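# Stand the toppled bottle upright in an empty carton cell

## Task

Take the one bottle lying on its side on the steel table, set it cap up into a carton cell that holds nothing, and release it. It must stay there by itself, not because the robot holds it; then open the gripper and move the arm away. Touch no other bottle.

## Robot and tools

Robot: two arms, left_arm and right_arm, each with a two-finger gripper. One shared scene frame: origin on the table top between the arms, +x out over the table, +z up, left_arm on the +y side. The arm names are not sides of a camera image. Bases: left_arm at (0, +0.345, 0) with quat_wxyz (+0.999, 0, 0, -0.044); right_arm at (-0.047, -0.310, 0) with quat_wxyz (+0.999, 0, 0, -0.039).

Gripper: fingers point along the gripper's +z axis and close along its y axis. end_effector_position is the point between the pads, about 1 cm short of the fingertips. Joint ranges (rad), base to gripper: waist -2.618..3.054, shoulder 0..3.142, elbow 0..3.142, wrist pitch -1.571..1.571, wrist yaw -1.571..1.571, wrist roll -2.094..2.094. A wrist camera sits on each gripper but gives no pictures.

The row: every motion argument is one flat list of 16 numbers covering both arms, always 16 even if only one arm moves. Numbers 1-8 are left_arm: x, y, z in metres, then qw, qx, qy, qz (w first), then opening. Numbers 9-16 are the same for right_arm. x, y, z and the quaternion are an absolute target pose for end_effector_position and end_effector_quat_wxyz in the scene frame, not an offset. Opening runs -1 (closed) to +1 (fully open, 0.094 m). A target more than 0.6 m from that arm's last reported position along any gripper axis is refused and nothing is sent. To hold an arm still, resend its last reported pose and the wanted opening on every call. To keep an orientation steady, reuse your own earlier quaternion, since the reported one can drift.

Tools:
- execute_actions {actions, pictures}. actions is a list of zero or one item. Empty list: just returns state and pictures. {"rows": [[16 numbers], ...], "steps": n}: up to 15 rows, n from 8 to 15 steps of 1/30 s. Each row runs for one step and the last row repeats. {"steps": n} with no rows: a wait of up to 300 steps counted from the last result, reply time included. The result is taken 8 steps before the action ends, and those remaining steps run while you think. Each step the command is clipped to within 70 mm and 16 degrees of the measured pose. After an action, an arm only goes on to its last clipped pose, so long reaches need several calls. Pictures come only with an empty list or pictures: true.
- move {target, speed}. target is one 16-number row, as above. Each gripper goes straight toward its pose, and the paths end together after 0.5 to 10 s; a longer path is cut off at 10 s. speed is the top speed in m/s, 0.002 to 0.5, default 0.25; turning is capped at twice that in rad/s. Opening is sent at the start. Paths ignore obstacles and the other arm. Faster contact hits harder, and a target farther beyond the contact presses harder. The result adds a 'move:' line: done, off_target, moving, held or fault, plus limits such as paced (pose clipped) or held (steps blocked; the arm may then jump faster). It also gives each gripper's distance from its pose and includes pictures.
- wait {seconds}: 0 to 10 s, sends nothing new.
- zoom_image {camera, region}: camera is cam_head_left or cam_head_right (both 504x504). region is [x0, y0, x1, y1] in pixels from the top-left, at most 504x504.
- read_manual {section}: licence texts only.
- finished_scene {scene}: ends and grades the scene. It cannot be undone.

Results: the state line gives each arm's pose (position in m, quat wxyz). It can be slightly wrong at long reach, and arms tend to settle a centimetre or so low. grip_measured is the measured opening on the command scale; readings may be off about 1 mm. 'pose unreachable' means the clearance check changed or blocked a command, and HELD marks steps where your row was not sent. 'Hand target' shows where the controller is driving. FAULT or OVER-TEMPERATURE FAULT lines mark an arm stop. MOTOR HOT warns from 75 °C: the arm stops at 90 °C and drops at 100 °C, so don't hold loads longer than needed. Joint torques have offsets and noise.

Grasping: to hold, command an opening about 0.03 below grip_measured; less than that grips more gently. Pads push about 50-62 N. Short random tugs on a held object may happen.

Order of work: look and zoom to find the lying bottle, its cap end and an empty cell. Open and approach from above at moderate speed. Close on the bottle, lift, and turn it cap up. Lower it into the cell and open. Retreat upward, confirm it stands on its own, then call finished_scene.

Avoid: dropping or knocking anything off the table, slamming or pressing hard, and letting the arms touch each other. Reply time counts as robot time, so keep moves purposeful and smooth.

Each tool is called after "Emit:" as a command line: name --argument value for each argument, lists and objects as JSON in quotes; but a table of rows of numbers goes row by row, as --pt "numbers of a row", without its own name.

## Session

I'll start by looking at the current state.

Emit:
execute_actions --actions '[]'

Scene clock: 0.00 s of 5440.00 s.
left_arm: end_effector_position=(+0.5387, +0.4397, +0.3620) grip_measured=+1.000 end_effector_quat_wxyz=(+0.491, +0.538, +0.432, +0.532) | right_arm: end_effector_position=(+0.5425, -0.1848, +0.2437) grip_measured=+1.000 end_effector_quat_wxyz=(+0.413, -0.153, +0.866, +0.238)
Joint positions: left_arm=[0.373 1.708 1.347 0.413 0.352 1.703 0.094] | right_arm=[ 0.138  2.195  2.164 -0.651 -0.522 -0.036  0.094]
Joint velocities: left_arm=[-0.002 -0.007  0.002  0.007  0.022  0.022  0.   ] | right_arm=[ 0.002 -0.027 -0.002  0.007 -0.022  0.022  0.   ]
Joint torques (N m, as the arm reports them, + toward a larger angle): no reading
Hand target (left_arm): +0.536, +0.439, +0.372; +0.495, +0.533, +0.428, +0.537
Hand target (right_arm): +0.542, -0.184, +0.256; +0.425, -0.158, +0.859, +0.238

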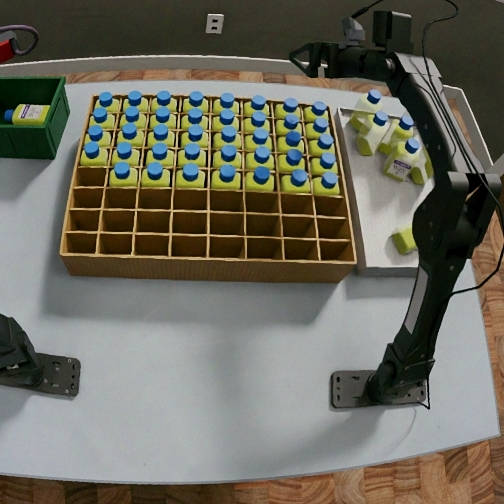

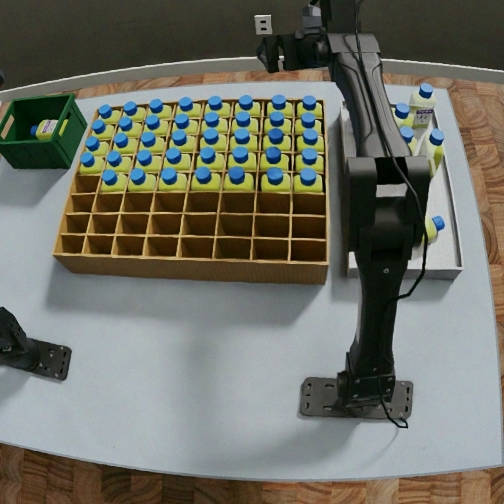

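Emit:
zoom_image --camera "cam_head_left" --region '[320, 80, 504, 300]'

Emit:
zoom_image --camera "cam_head_right" --region '[320, 80, 504, 300]'

Region (320, 80, 504, 300) of cam_head_left's 504x504 image, scaled by 2.291, with more detail than that image has; it fills the left 422 columns of this view, and the rest is white.

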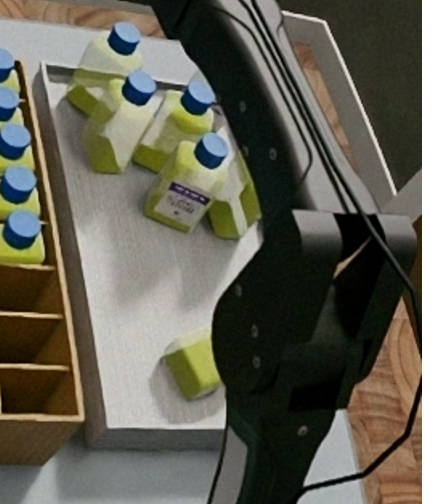

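Region (320, 80, 504, 300) of cam_head_right's 504x504 image, scaled by 2.291, with more detail than that image has; it fills the left 422 columns of this view, and the rest is white.

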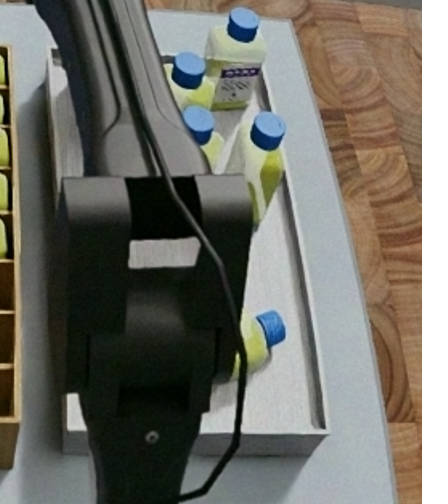

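Emit:
move --target '[0.5387, 0.4397, 0.3620, 0.491, 0.538, 0.432, 0.532, 1, 0.15, -0.10, 0.17, 0, -0.399, 0.917, 0, 1]' --speed 0.3

Scene clock: 7.23 s of 5440.00 s.
left_arm: end_effector_position=(+0.5387, +0.4397, +0.3620) grip_measured=+1.000 end_effector_quat_wxyz=(+0.491, +0.538, +0.432, +0.532) | right_arm: end_effector_position=(+0.1536, -0.0874, +0.1720) grip_measured=+1.000 end_effector_quat_wxyz=(+0.004, -0.403, +0.915, -0.004)
Joint positions: left_arm=[0.373 1.708 1.347 0.413 0.352 1.703 0.094] | right_arm=[ 0.921  1.683  1.6   -1.484  0.011  0.013  0.094]
Joint velocities: left_arm=[-0.022 -0.007 -0.002 -0.007 -0.022 -0.051  0.   ] | right_arm=[-0.027  0.022 -0.027  0.007  0.11  -0.022  0.   ]
Joint torques (N m, as the arm reports them, + toward a larger angle): left_arm=[ 0.03 -9.98  6.56  1.78  0.02  0.02] | right_arm=[ 0.13 -8.67  3.93  0.36  0.2   0.02]
Hand target (left_arm): +0.539, +0.440, +0.362; +0.491, +0.538, +0.432, +0.532
Hand target (right_arm): +0.150, -0.094, +0.174; +0.005, -0.399, +0.917, -0.012
Off the commanded pose (left_arm): 0.000 m, 0 deg.
Off the commanded pose (right_arm): 0.013 m, 1 deg.
Kept back: nothing.
After step 90, 1.80 s passed at rest.
move: off_target (right_arm)

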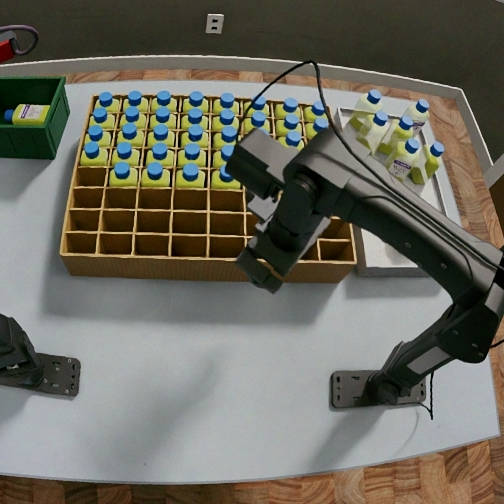

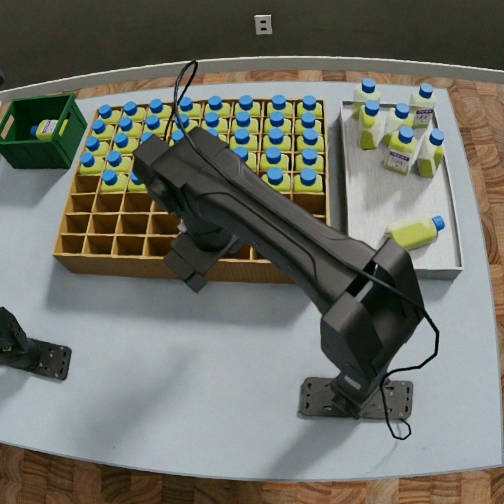

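Emit:
zoom_image --camera "cam_head_right" --region '[330, 70, 490, 290]'

Region (330, 70, 490, 290) of cam_head_right's 504x504 image, scaled by 2.291, with more detail than that image has; it fills the left 367 columns of this view, and the rest is white.

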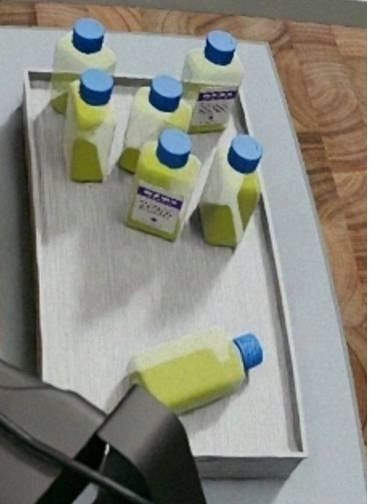

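Emit:
zoom_image --camera "cam_head_left" --region '[200, 180, 460, 440]'

Emit:
zoom_image --camera "cam_head_right" --region '[130, 180, 430, 480]'

Region (200, 180, 460, 440) of cam_head_left's 504x504 image, scaled by 1.938, with more detail than that image has.

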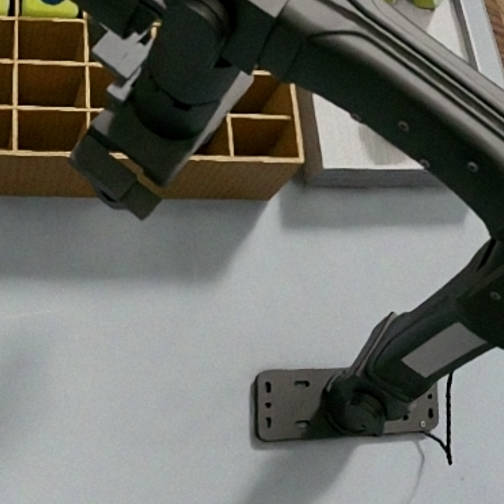

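Region (130, 180, 430, 480) of cam_head_right's 504x504 image, scaled by 1.680, with more detail than that image has.

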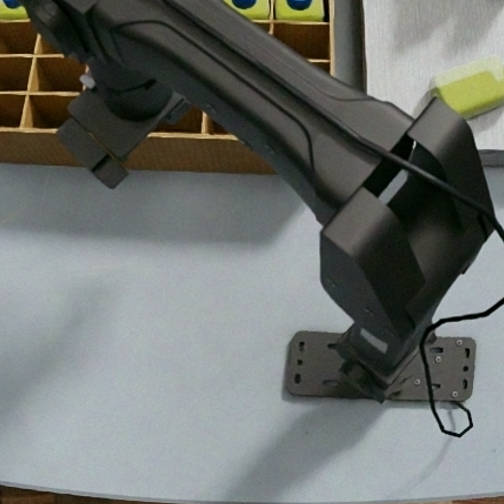

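Emit:
zoom_image --camera "cam_head_left" --region '[50, 80, 260, 290]'

Emit:
zoom_image --camera "cam_head_right" --region '[370, 195, 470, 295]'

Region (50, 80, 260, 290) of cam_head_left's 504x504 image, scaled by 2.400, with more detail than that image has.

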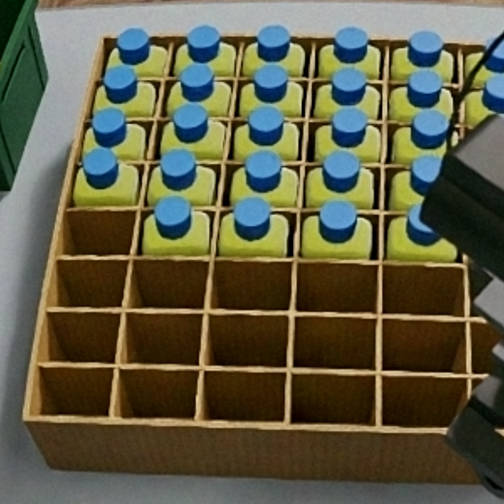

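Region (370, 195, 470, 295) of cam_head_right's 504x504 image, scaled by 5.040, with more detail than that image has.

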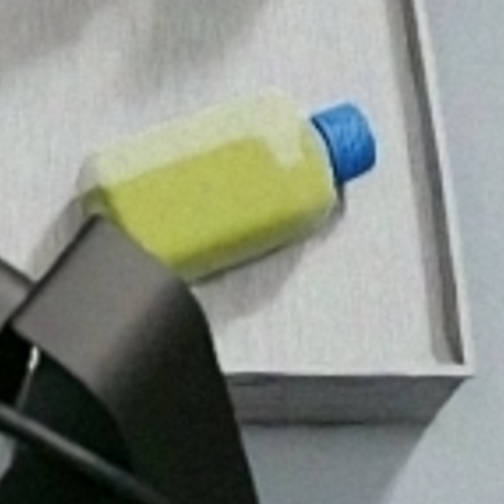

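Emit:
move --target '[0.5387, 0.4397, 0.3620, 0.491, 0.538, 0.432, 0.532, 1, 0.29, -0.48, 0.125, -0.0705, 0.5858, 0.8059, 0.0513, 1]' --speed 0.3

Scene clock: 19.93 s of 5440.00 s.
left_arm: end_effector_position=(+0.5387, +0.4397, +0.3620) grip_measured=+1.000 end_effector_quat_wxyz=(+0.491, +0.538, +0.432, +0.532) | right_arm: end_effector_position=(+0.2789, -0.4810, +0.1175) grip_measured=+1.000 end_effector_quat_wxyz=(-0.084, +0.581, +0.808, +0.048)
Joint positions: left_arm=[0.373 1.708 1.347 0.413 0.352 1.703 0.094] | right_arm=[-0.461  2.106  1.929 -1.553 -0.11   0.698  0.094]
Joint velocities: left_arm=[ 0.007  0.012 -0.002  0.022 -0.007 -0.037  0.   ] | right_arm=[ 0.002 -0.017 -0.002  0.022 -0.037 -0.007  0.   ]
Joint torques (N m, as the arm reports them, + toward a larger angle): left_arm=[  0.04 -10.     6.56   1.78   0.02   0.02] | right_arm=[-0.1  -9.99  7.1  -0.06 -0.18 -0.02]
Hand target (left_arm): +0.539, +0.440, +0.362; +0.491, +0.538, +0.432, +0.532
Hand target (right_arm): +0.282, -0.482, +0.124; -0.077, +0.585, +0.805, +0.053
Off the commanded pose (left_arm): 0.000 m, 0 deg.
Off the commanded pose (right_arm): 0.013 m, 2 deg.
joint sent to its limit (right arm) — the command would take joint 4 (wrist pitch) past its lower limit, so that joint was sent only as far as its limit.
Kept back: nothing.
After step 90, 5.63 s passed at rest.
move: off_target (right_arm)

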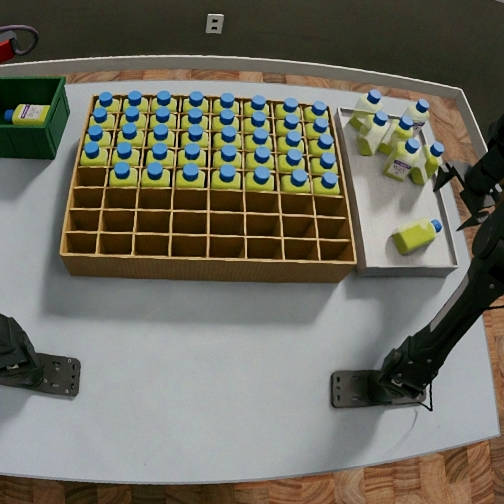

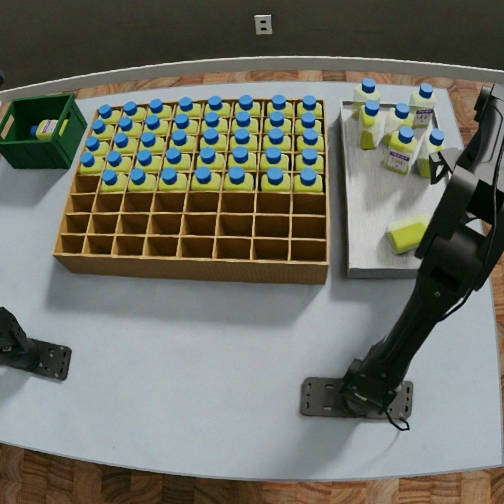

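Emit:
zoom_image --camera "cam_head_left" --region '[344, 120, 504, 290]'

Emit:
zoom_image --camera "cam_head_right" --region '[344, 120, 504, 290]'

Region (344, 120, 504, 290) of cam_head_left's 504x504 image, scaled by 2.965, with more detail than that image has; it fills the left 474 columns of this view, and the rest is white.

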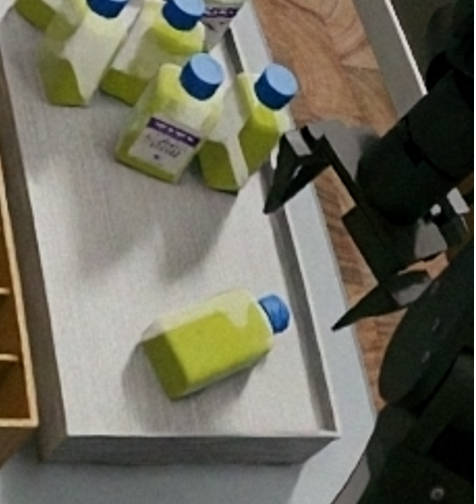

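Region (344, 120, 504, 290) of cam_head_right's 504x504 image, scaled by 2.965, with more detail than that image has; it fills the left 474 columns of this view, and the rest is white.

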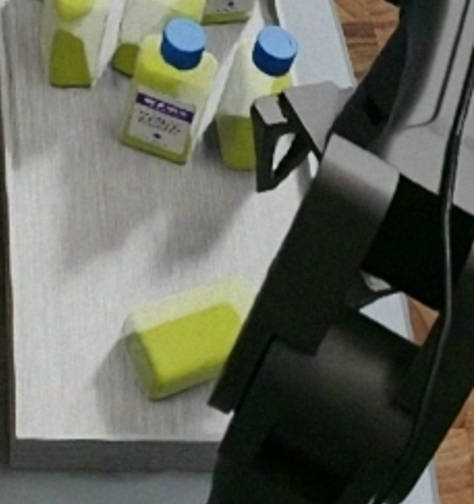

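Emit:
move --target '[0.5387, 0.4397, 0.3620, 0.491, 0.538, 0.432, 0.532, 1, 0.283, -0.485, 0.088, -0.1075, 0.5615, 0.8170, 0.0739, 1]' --speed 0.1

Emit:
zoom_image --camera "cam_head_left" --region '[374, 160, 504, 290]'

Emit:
zoom_image --camera "cam_head_right" --region '[374, 160, 504, 290]'

Scene clock: 23.27 s of 5440.00 s.
left_arm: end_effector_position=(+0.5387, +0.4397, +0.3620) grip_measured=+1.000 end_effector_quat_wxyz=(+0.491, +0.538, +0.432, +0.532) | right_arm: end_effector_position=(+0.2832, -0.4845, +0.0906) grip_measured=+1.000 end_effector_quat_wxyz=(-0.107, +0.562, +0.818, +0.068)
Joint positions: left_arm=[0.373 1.708 1.347 0.413 0.352 1.703 0.094] | right_arm=[-0.479  2.182  1.929 -1.528 -0.145  0.63   0.094]
Joint velocities: left_arm=[-0.007 -0.002  0.002 -0.11  -0.022  0.051  0.   ] | right_arm=[ 0.017  0.007 -0.012 -0.007 -0.022 -0.081  0.   ]
Joint torques (N m, as the arm reports them, + toward a larger angle): left_arm=[  0.04 -10.     6.55   1.78   0.02   0.02] | right_arm=[ -0.43 -10.87   3.77   0.12  -0.12  -0.02]
Hand target (left_arm): +0.539, +0.440, +0.362; +0.491, +0.538, +0.432, +0.532
Hand target (right_arm): +0.283, -0.485, +0.088; -0.108, +0.561, +0.817, +0.074
Off the commanded pose (left_arm): 0.000 m, 0 deg.
Off the commanded pose (right_arm): 0.003 m, 1 deg.
Kept back: nothing.
move: done

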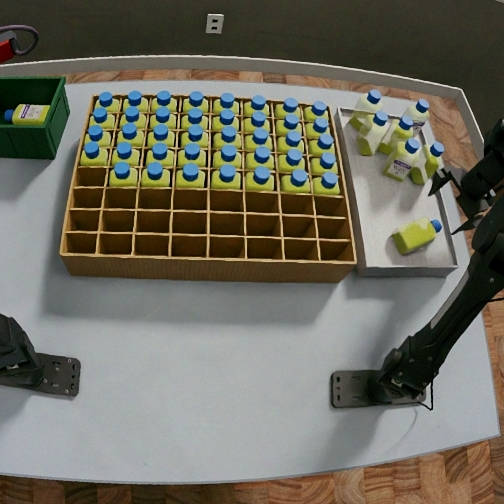

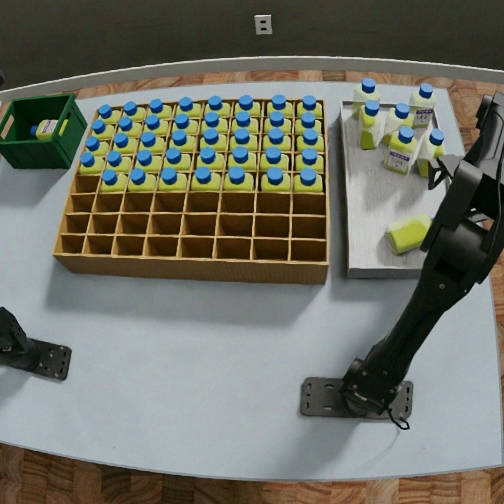

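Region (374, 160, 504, 290) of cam_head_left's 504x504 image, scaled by 3.877, with more detail than that image has.

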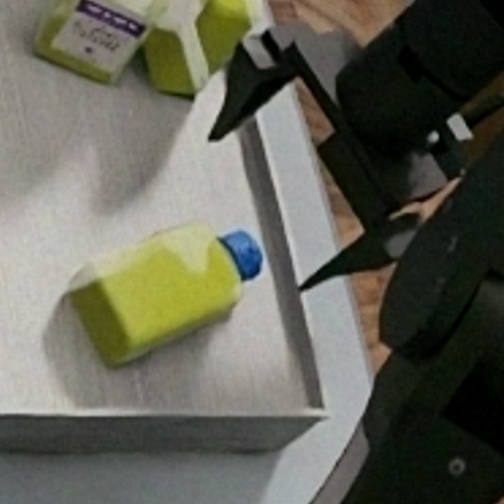

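Region (374, 160, 504, 290) of cam_head_right's 504x504 image, scaled by 3.877, with more detail than that image has.

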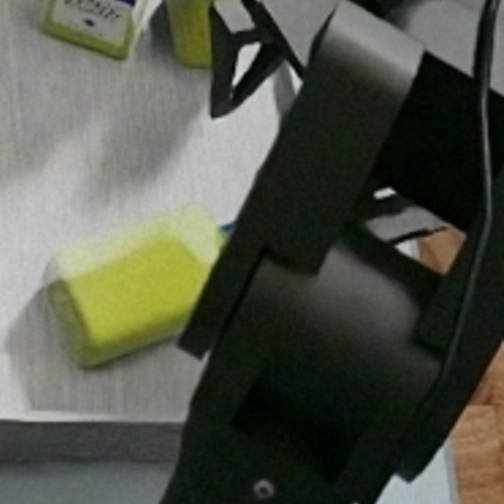

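Emit:
move --target '[0.5387, 0.4397, 0.3620, 0.491, 0.538, 0.432, 0.532, 1, 0.276, -0.489, 0.068, -0.1572, 0.5560, 0.8089, 0.1081, 0.55]' --speed 0.08

Emit:
zoom_image --camera "cam_head_left" --region '[384, 175, 484, 275]'

Emit:
zoom_image --camera "cam_head_right" --region '[384, 175, 484, 275]'

Scene clock: 26.43 s of 5440.00 s.
left_arm: end_effector_position=(+0.5387, +0.4397, +0.3620) grip_measured=+1.000 end_effector_quat_wxyz=(+0.491, +0.538, +0.432, +0.532) | right_arm: end_effector_position=(+0.2727, -0.4864, +0.0633) grip_measured=+0.552 end_effector_quat_wxyz=(-0.158, +0.556, +0.810, +0.101)
Joint positions: left_arm=[0.373 1.708 1.347 0.413 0.352 1.703 0.094] | right_arm=[-0.525  2.27   1.929 -1.553 -0.199  0.567  0.073]
Joint velocities: left_arm=[-0.012  0.002 -0.007 -0.081 -0.051  0.051  0.   ] | right_arm=[-0.002  0.002  0.002 -0.051 -0.066  0.022  0.001]
Joint torques (N m, as the arm reports them, + toward a larger angle): left_arm=[  0.04 -10.     6.56   1.78   0.02   0.03] | right_arm=[ -0.48 -11.15   6.53  -0.33  -0.25  -0.02]
Hand target (left_arm): +0.539, +0.440, +0.362; +0.491, +0.538, +0.432, +0.532
Hand target (right_arm): +0.275, -0.489, +0.068; -0.154, +0.556, +0.810, +0.108
Off the commanded pose (left_arm): 0.000 m, 0 deg.
Off the commanded pose (right_arm): 0.006 m, 1 deg.
joint sent to its limit (right arm) — the command would take joint 4 (wrist pitch) past its lower limit, so that joint was sent only as far as its limit.
Kept back: nothing.
move: done

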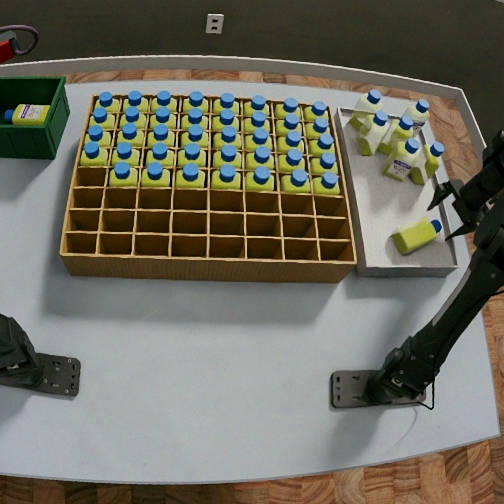

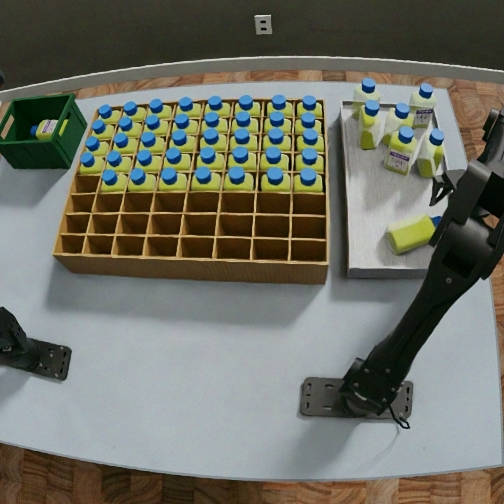

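Region (384, 175, 484, 275) of cam_head_left's 504x504 image, scaled by 5.040, with more detail than that image has.

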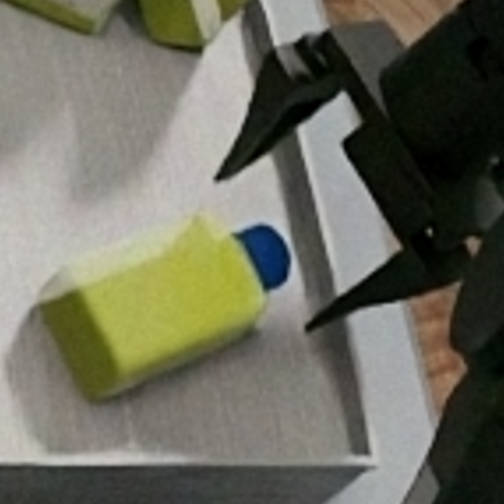

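Region (384, 175, 484, 275) of cam_head_right's 504x504 image, scaled by 5.040, with more detail than that image has.

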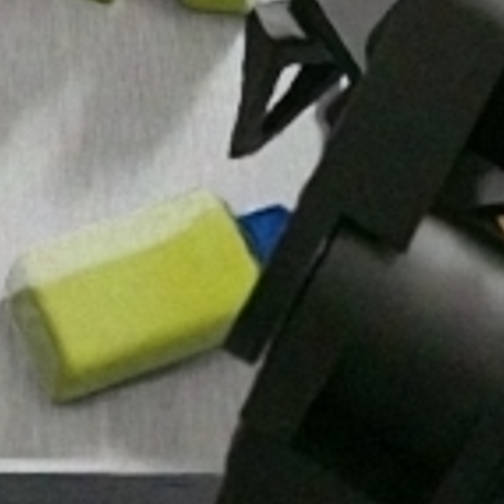

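Emit:
move --target '[0.5387, 0.4397, 0.3620, 0.491, 0.538, 0.432, 0.532, 1, 0.271, -0.482, 0.058, -0.1572, 0.5560, 0.8089, 0.1081, 0.3]' --speed 0.03

Emit:
zoom_image --camera "cam_head_left" --region '[384, 175, 484, 275]'

Emit:
zoom_image --camera "cam_head_right" --region '[384, 175, 484, 275]'

Scene clock: 28.53 s of 5440.00 s.
left_arm: end_effector_position=(+0.5387, +0.4397, +0.3620) grip_measured=+1.000 end_effector_quat_wxyz=(+0.491, +0.538, +0.432, +0.532) | right_arm: end_effector_position=(+0.2700, -0.4837, +0.0559) grip_measured=+0.302 end_effector_quat_wxyz=(-0.164, +0.555, +0.809, +0.103)
Joint positions: left_arm=[0.373 1.708 1.347 0.413 0.352 1.703 0.094] | right_arm=[-0.525  2.27   1.895 -1.532 -0.203  0.565  0.061]
Joint velocities: left_arm=[ 0.002 -0.012  0.002  0.007  0.081 -0.051  0.   ] | right_arm=[ 0.007  0.002  0.002 -0.007 -0.007  0.095 -0.   ]
Joint torques (N m, as the arm reports them, + toward a larger angle): left_arm=[ 0.03 -9.99  6.56  1.78  0.02  0.02] | right_arm=[  0.21 -12.44   3.38  -0.15  -0.26   0.01]
Hand target (left_arm): +0.539, +0.440, +0.362; +0.491, +0.538, +0.432, +0.532
Hand target (right_arm): +0.271, -0.482, +0.058; -0.158, +0.556, +0.809, +0.108
Off the commanded pose (left_arm): 0.000 m, 0 deg.
Off the commanded pose (right_arm): 0.003 m, 1 deg.
Kept back: nothing.
move: done

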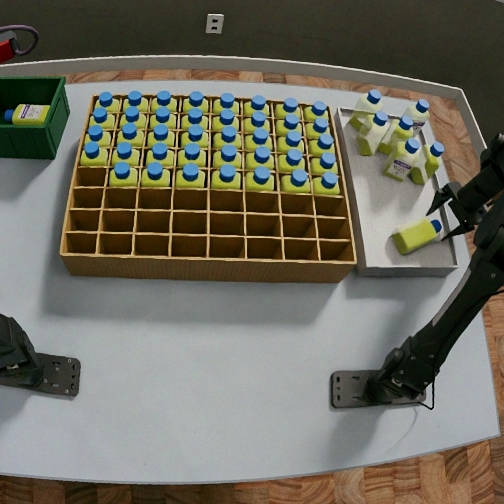

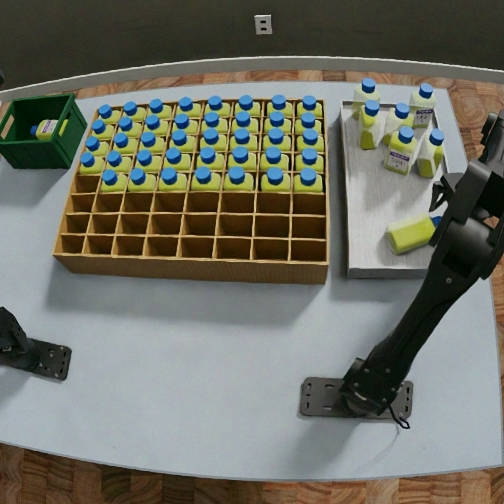

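Region (384, 175, 484, 275) of cam_head_left's 504x504 image, scaled by 5.040, with more detail than that image has.

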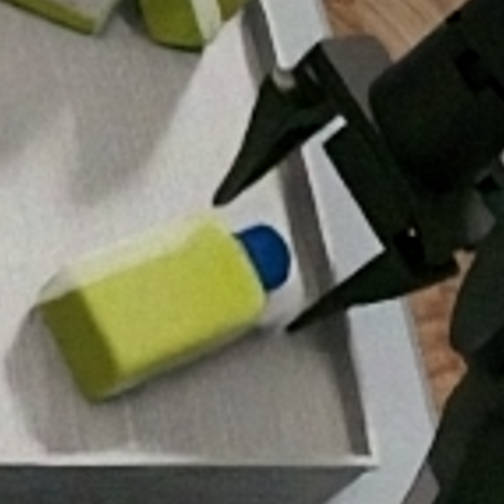

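Region (384, 175, 484, 275) of cam_head_right's 504x504 image, scaled by 5.040, with more detail than that image has.

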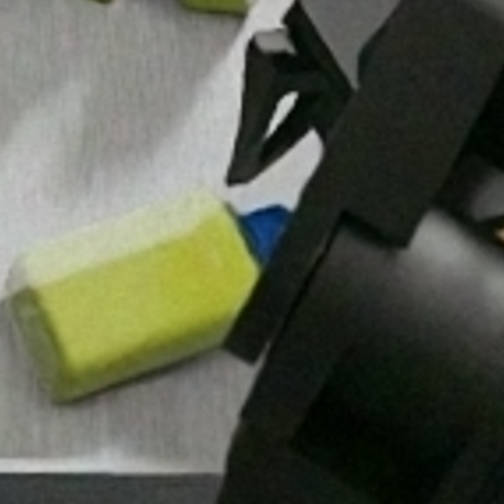

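Emit:
move --target '[0.5387, 0.4397, 0.3620, 0.491, 0.538, 0.432, 0.532, 1, 0.271, -0.482, 0.058, -0.1572, 0.5560, 0.8089, 0.1081, -0.3]' --speed 0.03

Emit:
zoom_image --camera "cam_head_left" --region '[384, 175, 484, 275]'

Emit:
zoom_image --camera "cam_head_right" --region '[384, 175, 484, 275]'

Scene clock: 29.93 s of 5440.00 s.
left_arm: end_effector_position=(+0.5387, +0.4397, +0.3620) grip_measured=+1.000 end_effector_quat_wxyz=(+0.491, +0.538, +0.432, +0.532) | right_arm: end_effector_position=(+0.2706, -0.4840, +0.0556) grip_measured=-0.298 end_effector_quat_wxyz=(-0.162, +0.555, +0.809, +0.103)
Joint positions: left_arm=[0.373 1.708 1.347 0.413 0.352 1.703 0.094] | right_arm=[-0.525  2.27   1.895 -1.529 -0.204  0.565  0.033]
Joint velocities: left_arm=[-0.002  0.002 -0.002 -0.007 -0.051  0.051  0.   ] | right_arm=[ 0.007 -0.002 -0.002 -0.022  0.007 -0.007 -0.001]
Joint torques (N m, as the arm reports them, + toward a larger angle): left_arm=[ 0.04 -9.99  6.55  1.78  0.03  0.02] | right_arm=[  0.1  -12.57   3.55  -0.15  -0.22   0.02]
Hand target (left_arm): +0.539, +0.440, +0.362; +0.491, +0.538, +0.432, +0.532
Hand target (right_arm): +0.271, -0.482, +0.058; -0.157, +0.556, +0.809, +0.108
Off the commanded pose (left_arm): 0.000 m, 0 deg.
Off the commanded pose (right_arm): 0.003 m, 1 deg.
Kept back: nothing.
move: done

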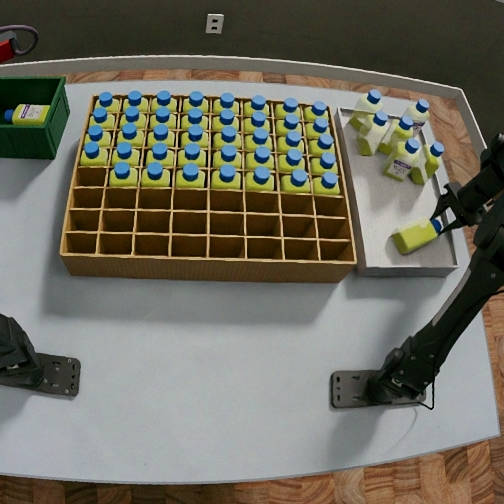

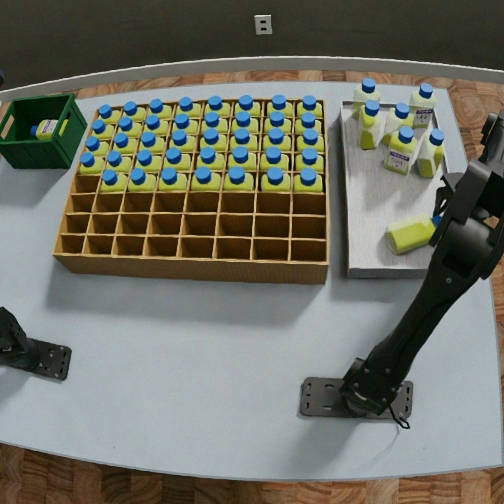

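Region (384, 175, 484, 275) of cam_head_left's 504x504 image, scaled by 5.040, with more detail than that image has.

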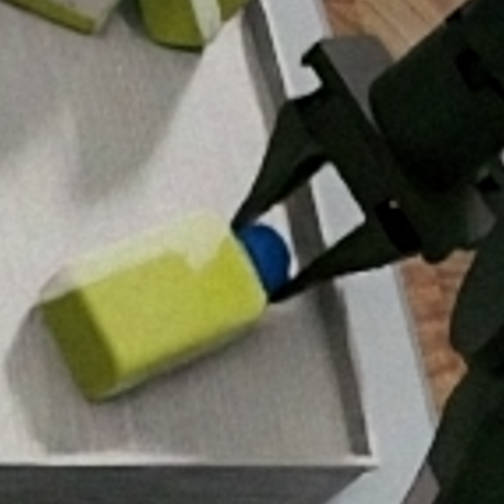

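Region (384, 175, 484, 275) of cam_head_right's 504x504 image, scaled by 5.040, with more detail than that image has.

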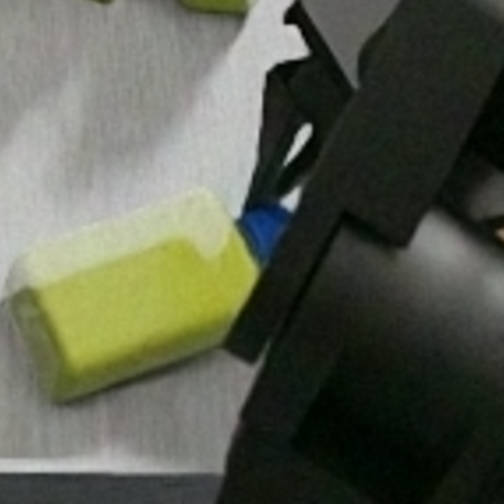

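Emit:
move --target '[0.5387, 0.4397, 0.3620, 0.491, 0.538, 0.432, 0.532, 1, 0.271, -0.482, 0.058, -0.1572, 0.5560, 0.8089, 0.1081, -0.44]' --speed 0.03

Emit:
zoom_image --camera "cam_head_left" --region '[384, 175, 484, 275]'

Scene clock: 31.57 s of 5440.00 s.
left_arm: end_effector_position=(+0.5387, +0.4397, +0.3620) grip_measured=+1.000 end_effector_quat_wxyz=(+0.491, +0.538, +0.432, +0.532) | right_arm: end_effector_position=(+0.2706, -0.4840, +0.0556) grip_measured=-0.428 end_effector_quat_wxyz=(-0.162, +0.555, +0.809, +0.103)
Joint positions: left_arm=[0.373 1.708 1.347 0.413 0.352 1.703 0.094] | right_arm=[-0.525  2.27   1.895 -1.529 -0.204  0.565  0.027]
Joint velocities: left_arm=[-0.012 -0.002 -0.002  0.007 -0.066 -0.095  0.   ] | right_arm=[ 0.017 -0.002  0.002  0.037  0.066 -0.066  0.   ]
Joint torques (N m, as the arm reports them, + toward a larger angle): left_arm=[ 0.04 -9.99  6.56  1.78  0.02  0.03] | right_arm=[  0.12 -12.63   3.49  -0.15  -0.22   0.01]
Hand target (left_arm): +0.539, +0.440, +0.362; +0.491, +0.538, +0.432, +0.532
Hand target (right_arm): +0.271, -0.482, +0.058; -0.157, +0.556, +0.809, +0.108
Off the commanded pose (left_arm): 0.000 m, 0 deg.
Off the commanded pose (right_arm): 0.003 m, 1 deg.
Kept back: nothing.
move: done

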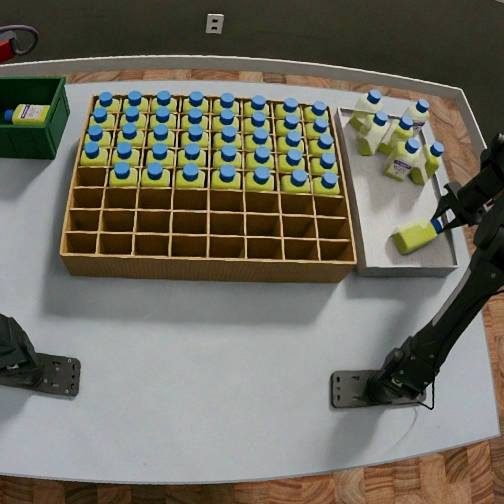

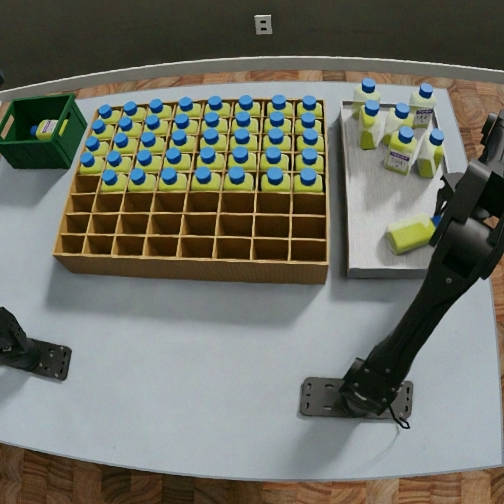

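Region (384, 175, 484, 275) of cam_head_left's 504x504 image, scaled by 5.040, with more detail than that image has.

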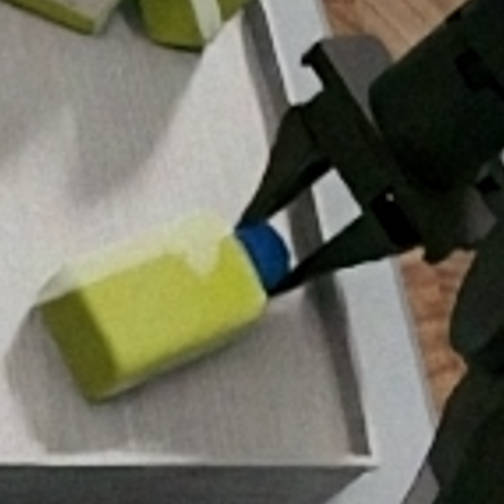

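Emit:
move --target '[0.5387, 0.4397, 0.3620, 0.491, 0.538, 0.432, 0.532, 1, 0.270, -0.480, 0.095, -0.1075, 0.5615, 0.8170, 0.0739, -0.49]' --speed 0.05

Emit:
zoom_image --camera "cam_head_left" --region '[384, 175, 484, 275]'

Scene clock: 33.83 s of 5440.00 s.
left_arm: end_effector_position=(+0.5387, +0.4397, +0.3620) grip_measured=+1.000 end_effector_quat_wxyz=(+0.491, +0.538, +0.432, +0.532) | right_arm: end_effector_position=(+0.2734, -0.4850, +0.0863) grip_measured=-0.456 end_effector_quat_wxyz=(-0.111, +0.562, +0.816, +0.076)
Joint positions: left_arm=[0.373 1.708 1.347 0.413 0.352 1.703 0.094] | right_arm=[-0.501  2.156  1.867 -1.503 -0.157  0.61   0.026]
Joint velocities: left_arm=[-0.002 -0.022  0.002 -0.022 -0.022  0.007  0.   ] | right_arm=[ 0.017 -0.002  0.012  0.007  0.066  0.022 -0.001]
Joint torques (N m, as the arm reports them, + toward a larger angle): left_arm=[ 0.04 -9.99  6.56  1.78  0.02  0.02] | right_arm=[  0.59 -13.08   3.56  -0.08  -0.06   0.06]
Hand target (left_arm): +0.539, +0.440, +0.362; +0.491, +0.538, +0.432, +0.532
Hand target (right_arm): +0.271, -0.481, +0.095; -0.107, +0.562, +0.817, +0.074
Off the commanded pose (left_arm): 0.000 m, 0 deg.
Off the commanded pose (right_arm): 0.011 m, 1 deg.
Kept back: nothing.
move: off_target (right_arm)

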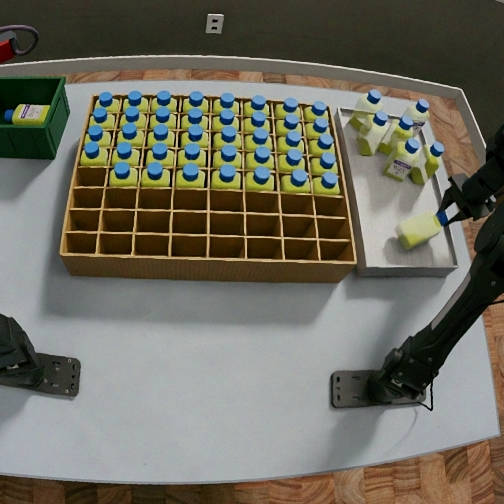

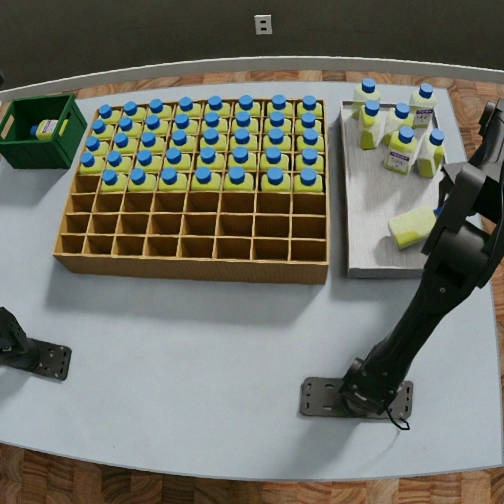

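Region (384, 175, 484, 275) of cam_head_left's 504x504 image, scaled by 5.040, with more detail than that image has.

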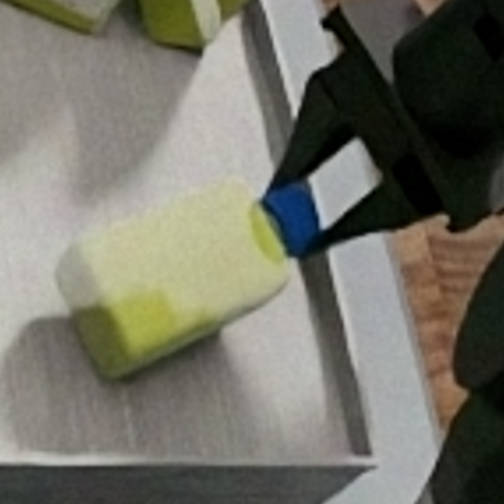

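Emit:
move --target '[0.5387, 0.4397, 0.3620, 0.491, 0.538, 0.432, 0.532, 1, 0.25, -0.36, 0.25, 0.557, 0, 0.8305, 0, -0.49]' --speed 0.3

Scene clock: 40.50 s of 5440.00 s.
left_arm: end_effector_position=(+0.5387, +0.4397, +0.3620) grip_measured=+1.000 end_effector_quat_wxyz=(+0.491, +0.538, +0.432, +0.532) | right_arm: end_effector_position=(+0.2519, -0.3625, +0.2347) grip_measured=-0.456 end_effector_quat_wxyz=(+0.530, +0.019, +0.847, +0.010)
Joint positions: left_arm=[0.373 1.708 1.347 0.413 0.352 1.703 0.094] | right_arm=[-0.288  0.798  0.707 -0.388 -0.325 -0.123  0.026]
Joint velocities: left_arm=[-0.017  0.002 -0.007  0.037  0.037  0.037  0.   ] | right_arm=[ 0.012  0.002 -0.017 -0.051 -0.051 -0.022 -0.001]
Joint torques (N m, as the arm reports them, + toward a larger angle): left_arm=[  0.04 -10.     6.56   1.79   0.02   0.02] | right_arm=[-0.12 -2.53  6.03  2.6  -0.29 -0.06]
Hand target (left_arm): +0.539, +0.440, +0.362; +0.491, +0.538, +0.432, +0.532
Hand target (right_arm): +0.254, -0.361, +0.250; +0.559, +0.005, +0.829, +0.005
Off the commanded pose (left_arm): 0.000 m, 0 deg.
Off the commanded pose (right_arm): 0.016 m, 4 deg.
Kept back: nothing.
move: off_target (right_arm)

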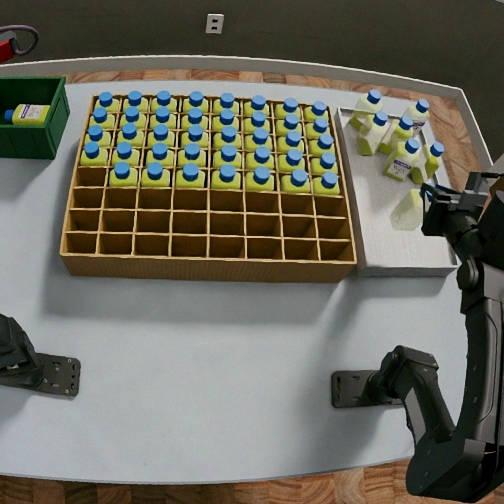

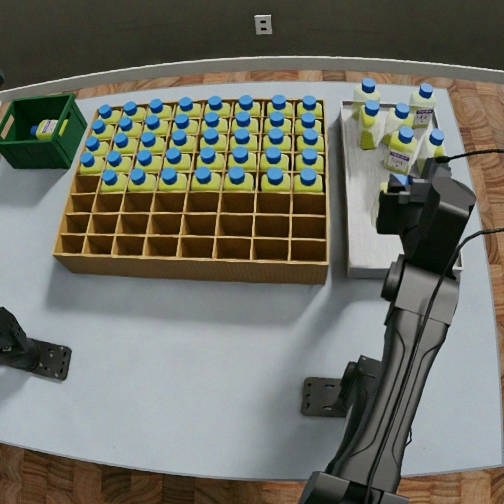

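Emit:
zoom_image --camera "cam_head_left" --region '[240, 150, 480, 300]'

Emit:
zoom_image --camera "cam_head_right" --region '[200, 150, 440, 300]'

Region (240, 150, 480, 300) of cam_head_left's 504x504 image, scaled by 2.100, with more detail than that image has; it fills the top 315 rows of this view, and the rest is white.

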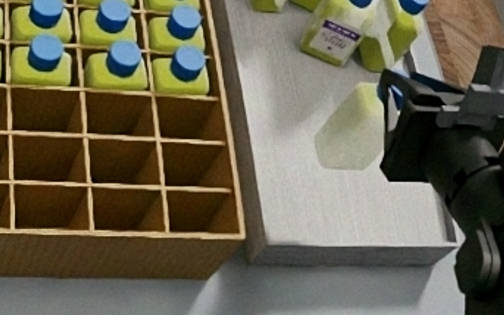

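Region (200, 150, 440, 300) of cam_head_right's 504x504 image, scaled by 2.100, with more detail than that image has; it fills the top 315 rows of this view, and the rest is white.

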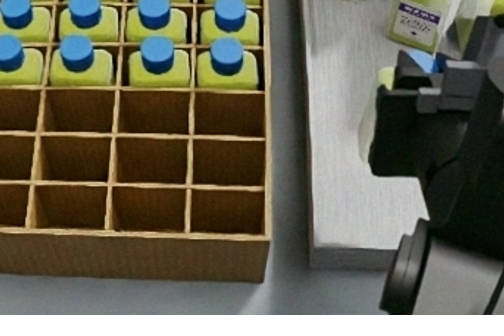

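Emit:
zoom_image --camera "cam_head_left" --region '[275, 165, 375, 290]'

Emit:
zoom_image --camera "cam_head_right" --region '[40, 165, 160, 285]'

Region (275, 165, 375, 290) of cam_head_left's 504x504 image, scaled by 4.032, with more detail than that image has; it fills the left 403 columns of this view, and the rest is white.

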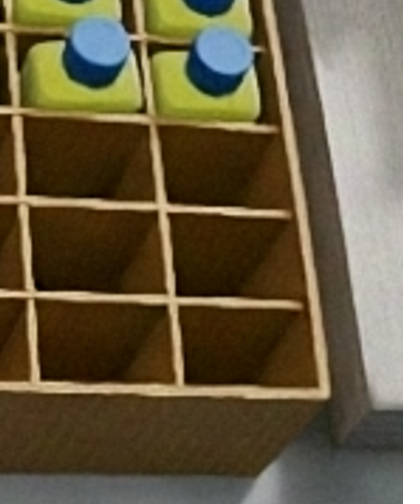

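Region (40, 165, 160, 285) of cam_head_right's 504x504 image, scaled by 4.200, with more detail than that image has.

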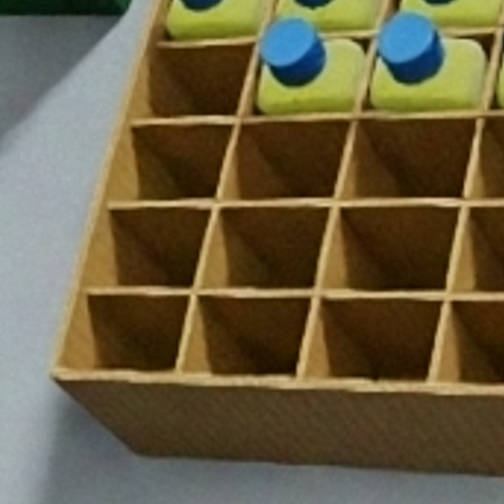

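Emit:
move --target '[0.5387, 0.4397, 0.3620, 0.491, 0.538, 0.432, 0.532, 1, 0.288, -0.155, 0.225, 0.575, 0, 0.818, 0, -0.49]' --speed 0.2

Scene clock: 46.67 s of 5440.00 s.
left_arm: end_effector_position=(+0.5387, +0.4397, +0.3620) grip_measured=+1.000 end_effector_quat_wxyz=(+0.491, +0.538, +0.432, +0.532) | right_arm: end_effector_position=(+0.2840, -0.1574, +0.2070) grip_measured=-0.456 end_effector_quat_wxyz=(+0.559, -0.020, +0.829, -0.009)
Joint positions: left_arm=[0.373 1.708 1.347 0.413 0.352 1.703 0.094] | right_arm=[ 0.816  1.166  0.711 -0.043  0.665  0.284  0.026]
Joint velocities: left_arm=[ 0.017 -0.007 -0.022  0.051 -0.037  0.022  0.   ] | right_arm=[-0.002 -0.017  0.007 -0.007  0.022 -0.066  0.   ]
Joint torques (N m, as the arm reports them, + toward a larger angle): left_arm=[  0.05 -10.     6.54   1.78   0.02   0.02] | right_arm=[ 0.5  -2.84  8.63  2.16  0.47 -0.02]
Hand target (left_arm): +0.539, +0.440, +0.362; +0.491, +0.538, +0.432, +0.532
Hand target (right_arm): +0.290, -0.155, +0.225; +0.577, -0.004, +0.816, -0.004
Off the commanded pose (left_arm): 0.000 m, 0 deg.
Off the commanded pose (right_arm): 0.019 m, 3 deg.
Kept back: nothing.
After step 90, 1.53 s passed at rest.
move: off_target (right_arm)

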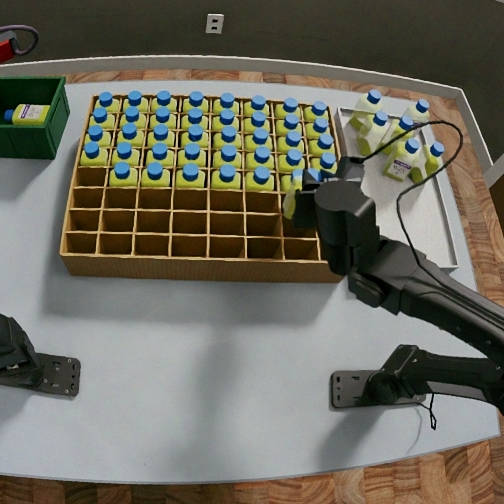

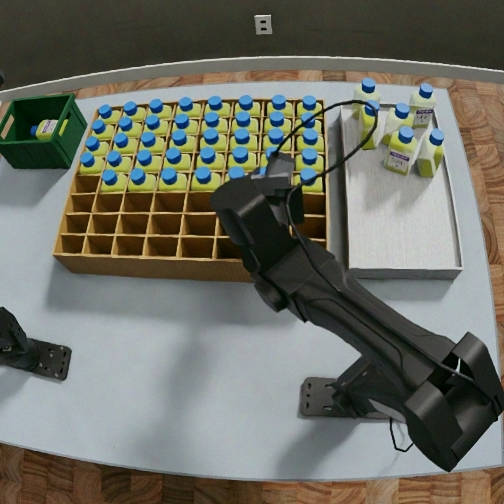

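Emit:
zoom_image --camera "cam_head_left" --region '[240, 150, 360, 270]'

Emit:
zoom_image --camera "cam_head_right" --region '[210, 140, 340, 270]'

Region (240, 150, 360, 270) of cam_head_left's 504x504 image, scaled by 4.200, with more detail than that image has.

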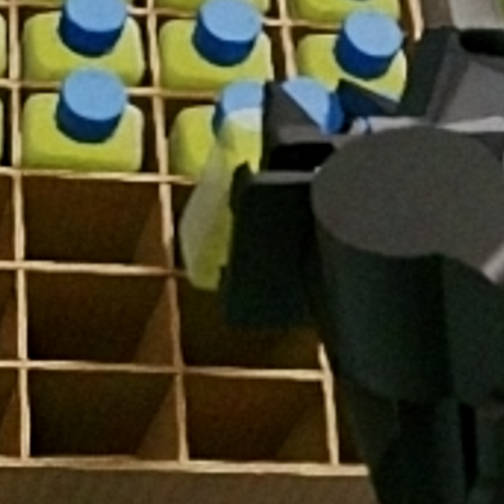

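Region (210, 140, 340, 270) of cam_head_right's 504x504 image, scaled by 3.877, with more detail than that image has.

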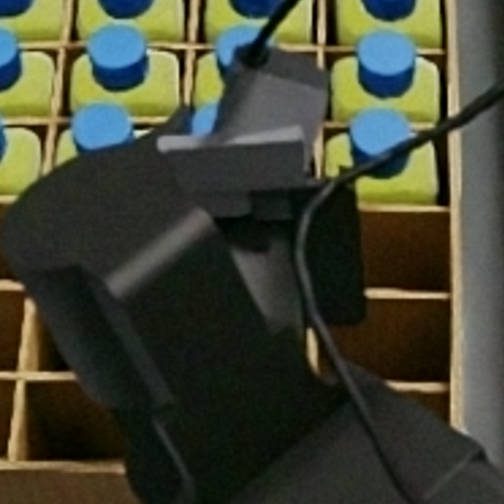

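Emit:
zoom_image --camera "cam_head_left" --region '[270, 160, 330, 230]'

Region (270, 160, 330, 230) of cam_head_left's 504x504 image, scaled by 7.200, with more detail than that image has; it fills the left 432 columns of this view, and the rest is white.

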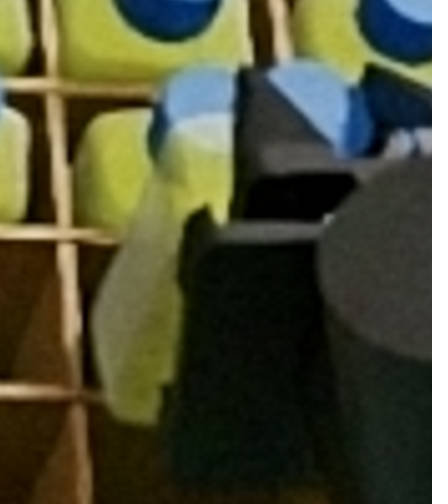

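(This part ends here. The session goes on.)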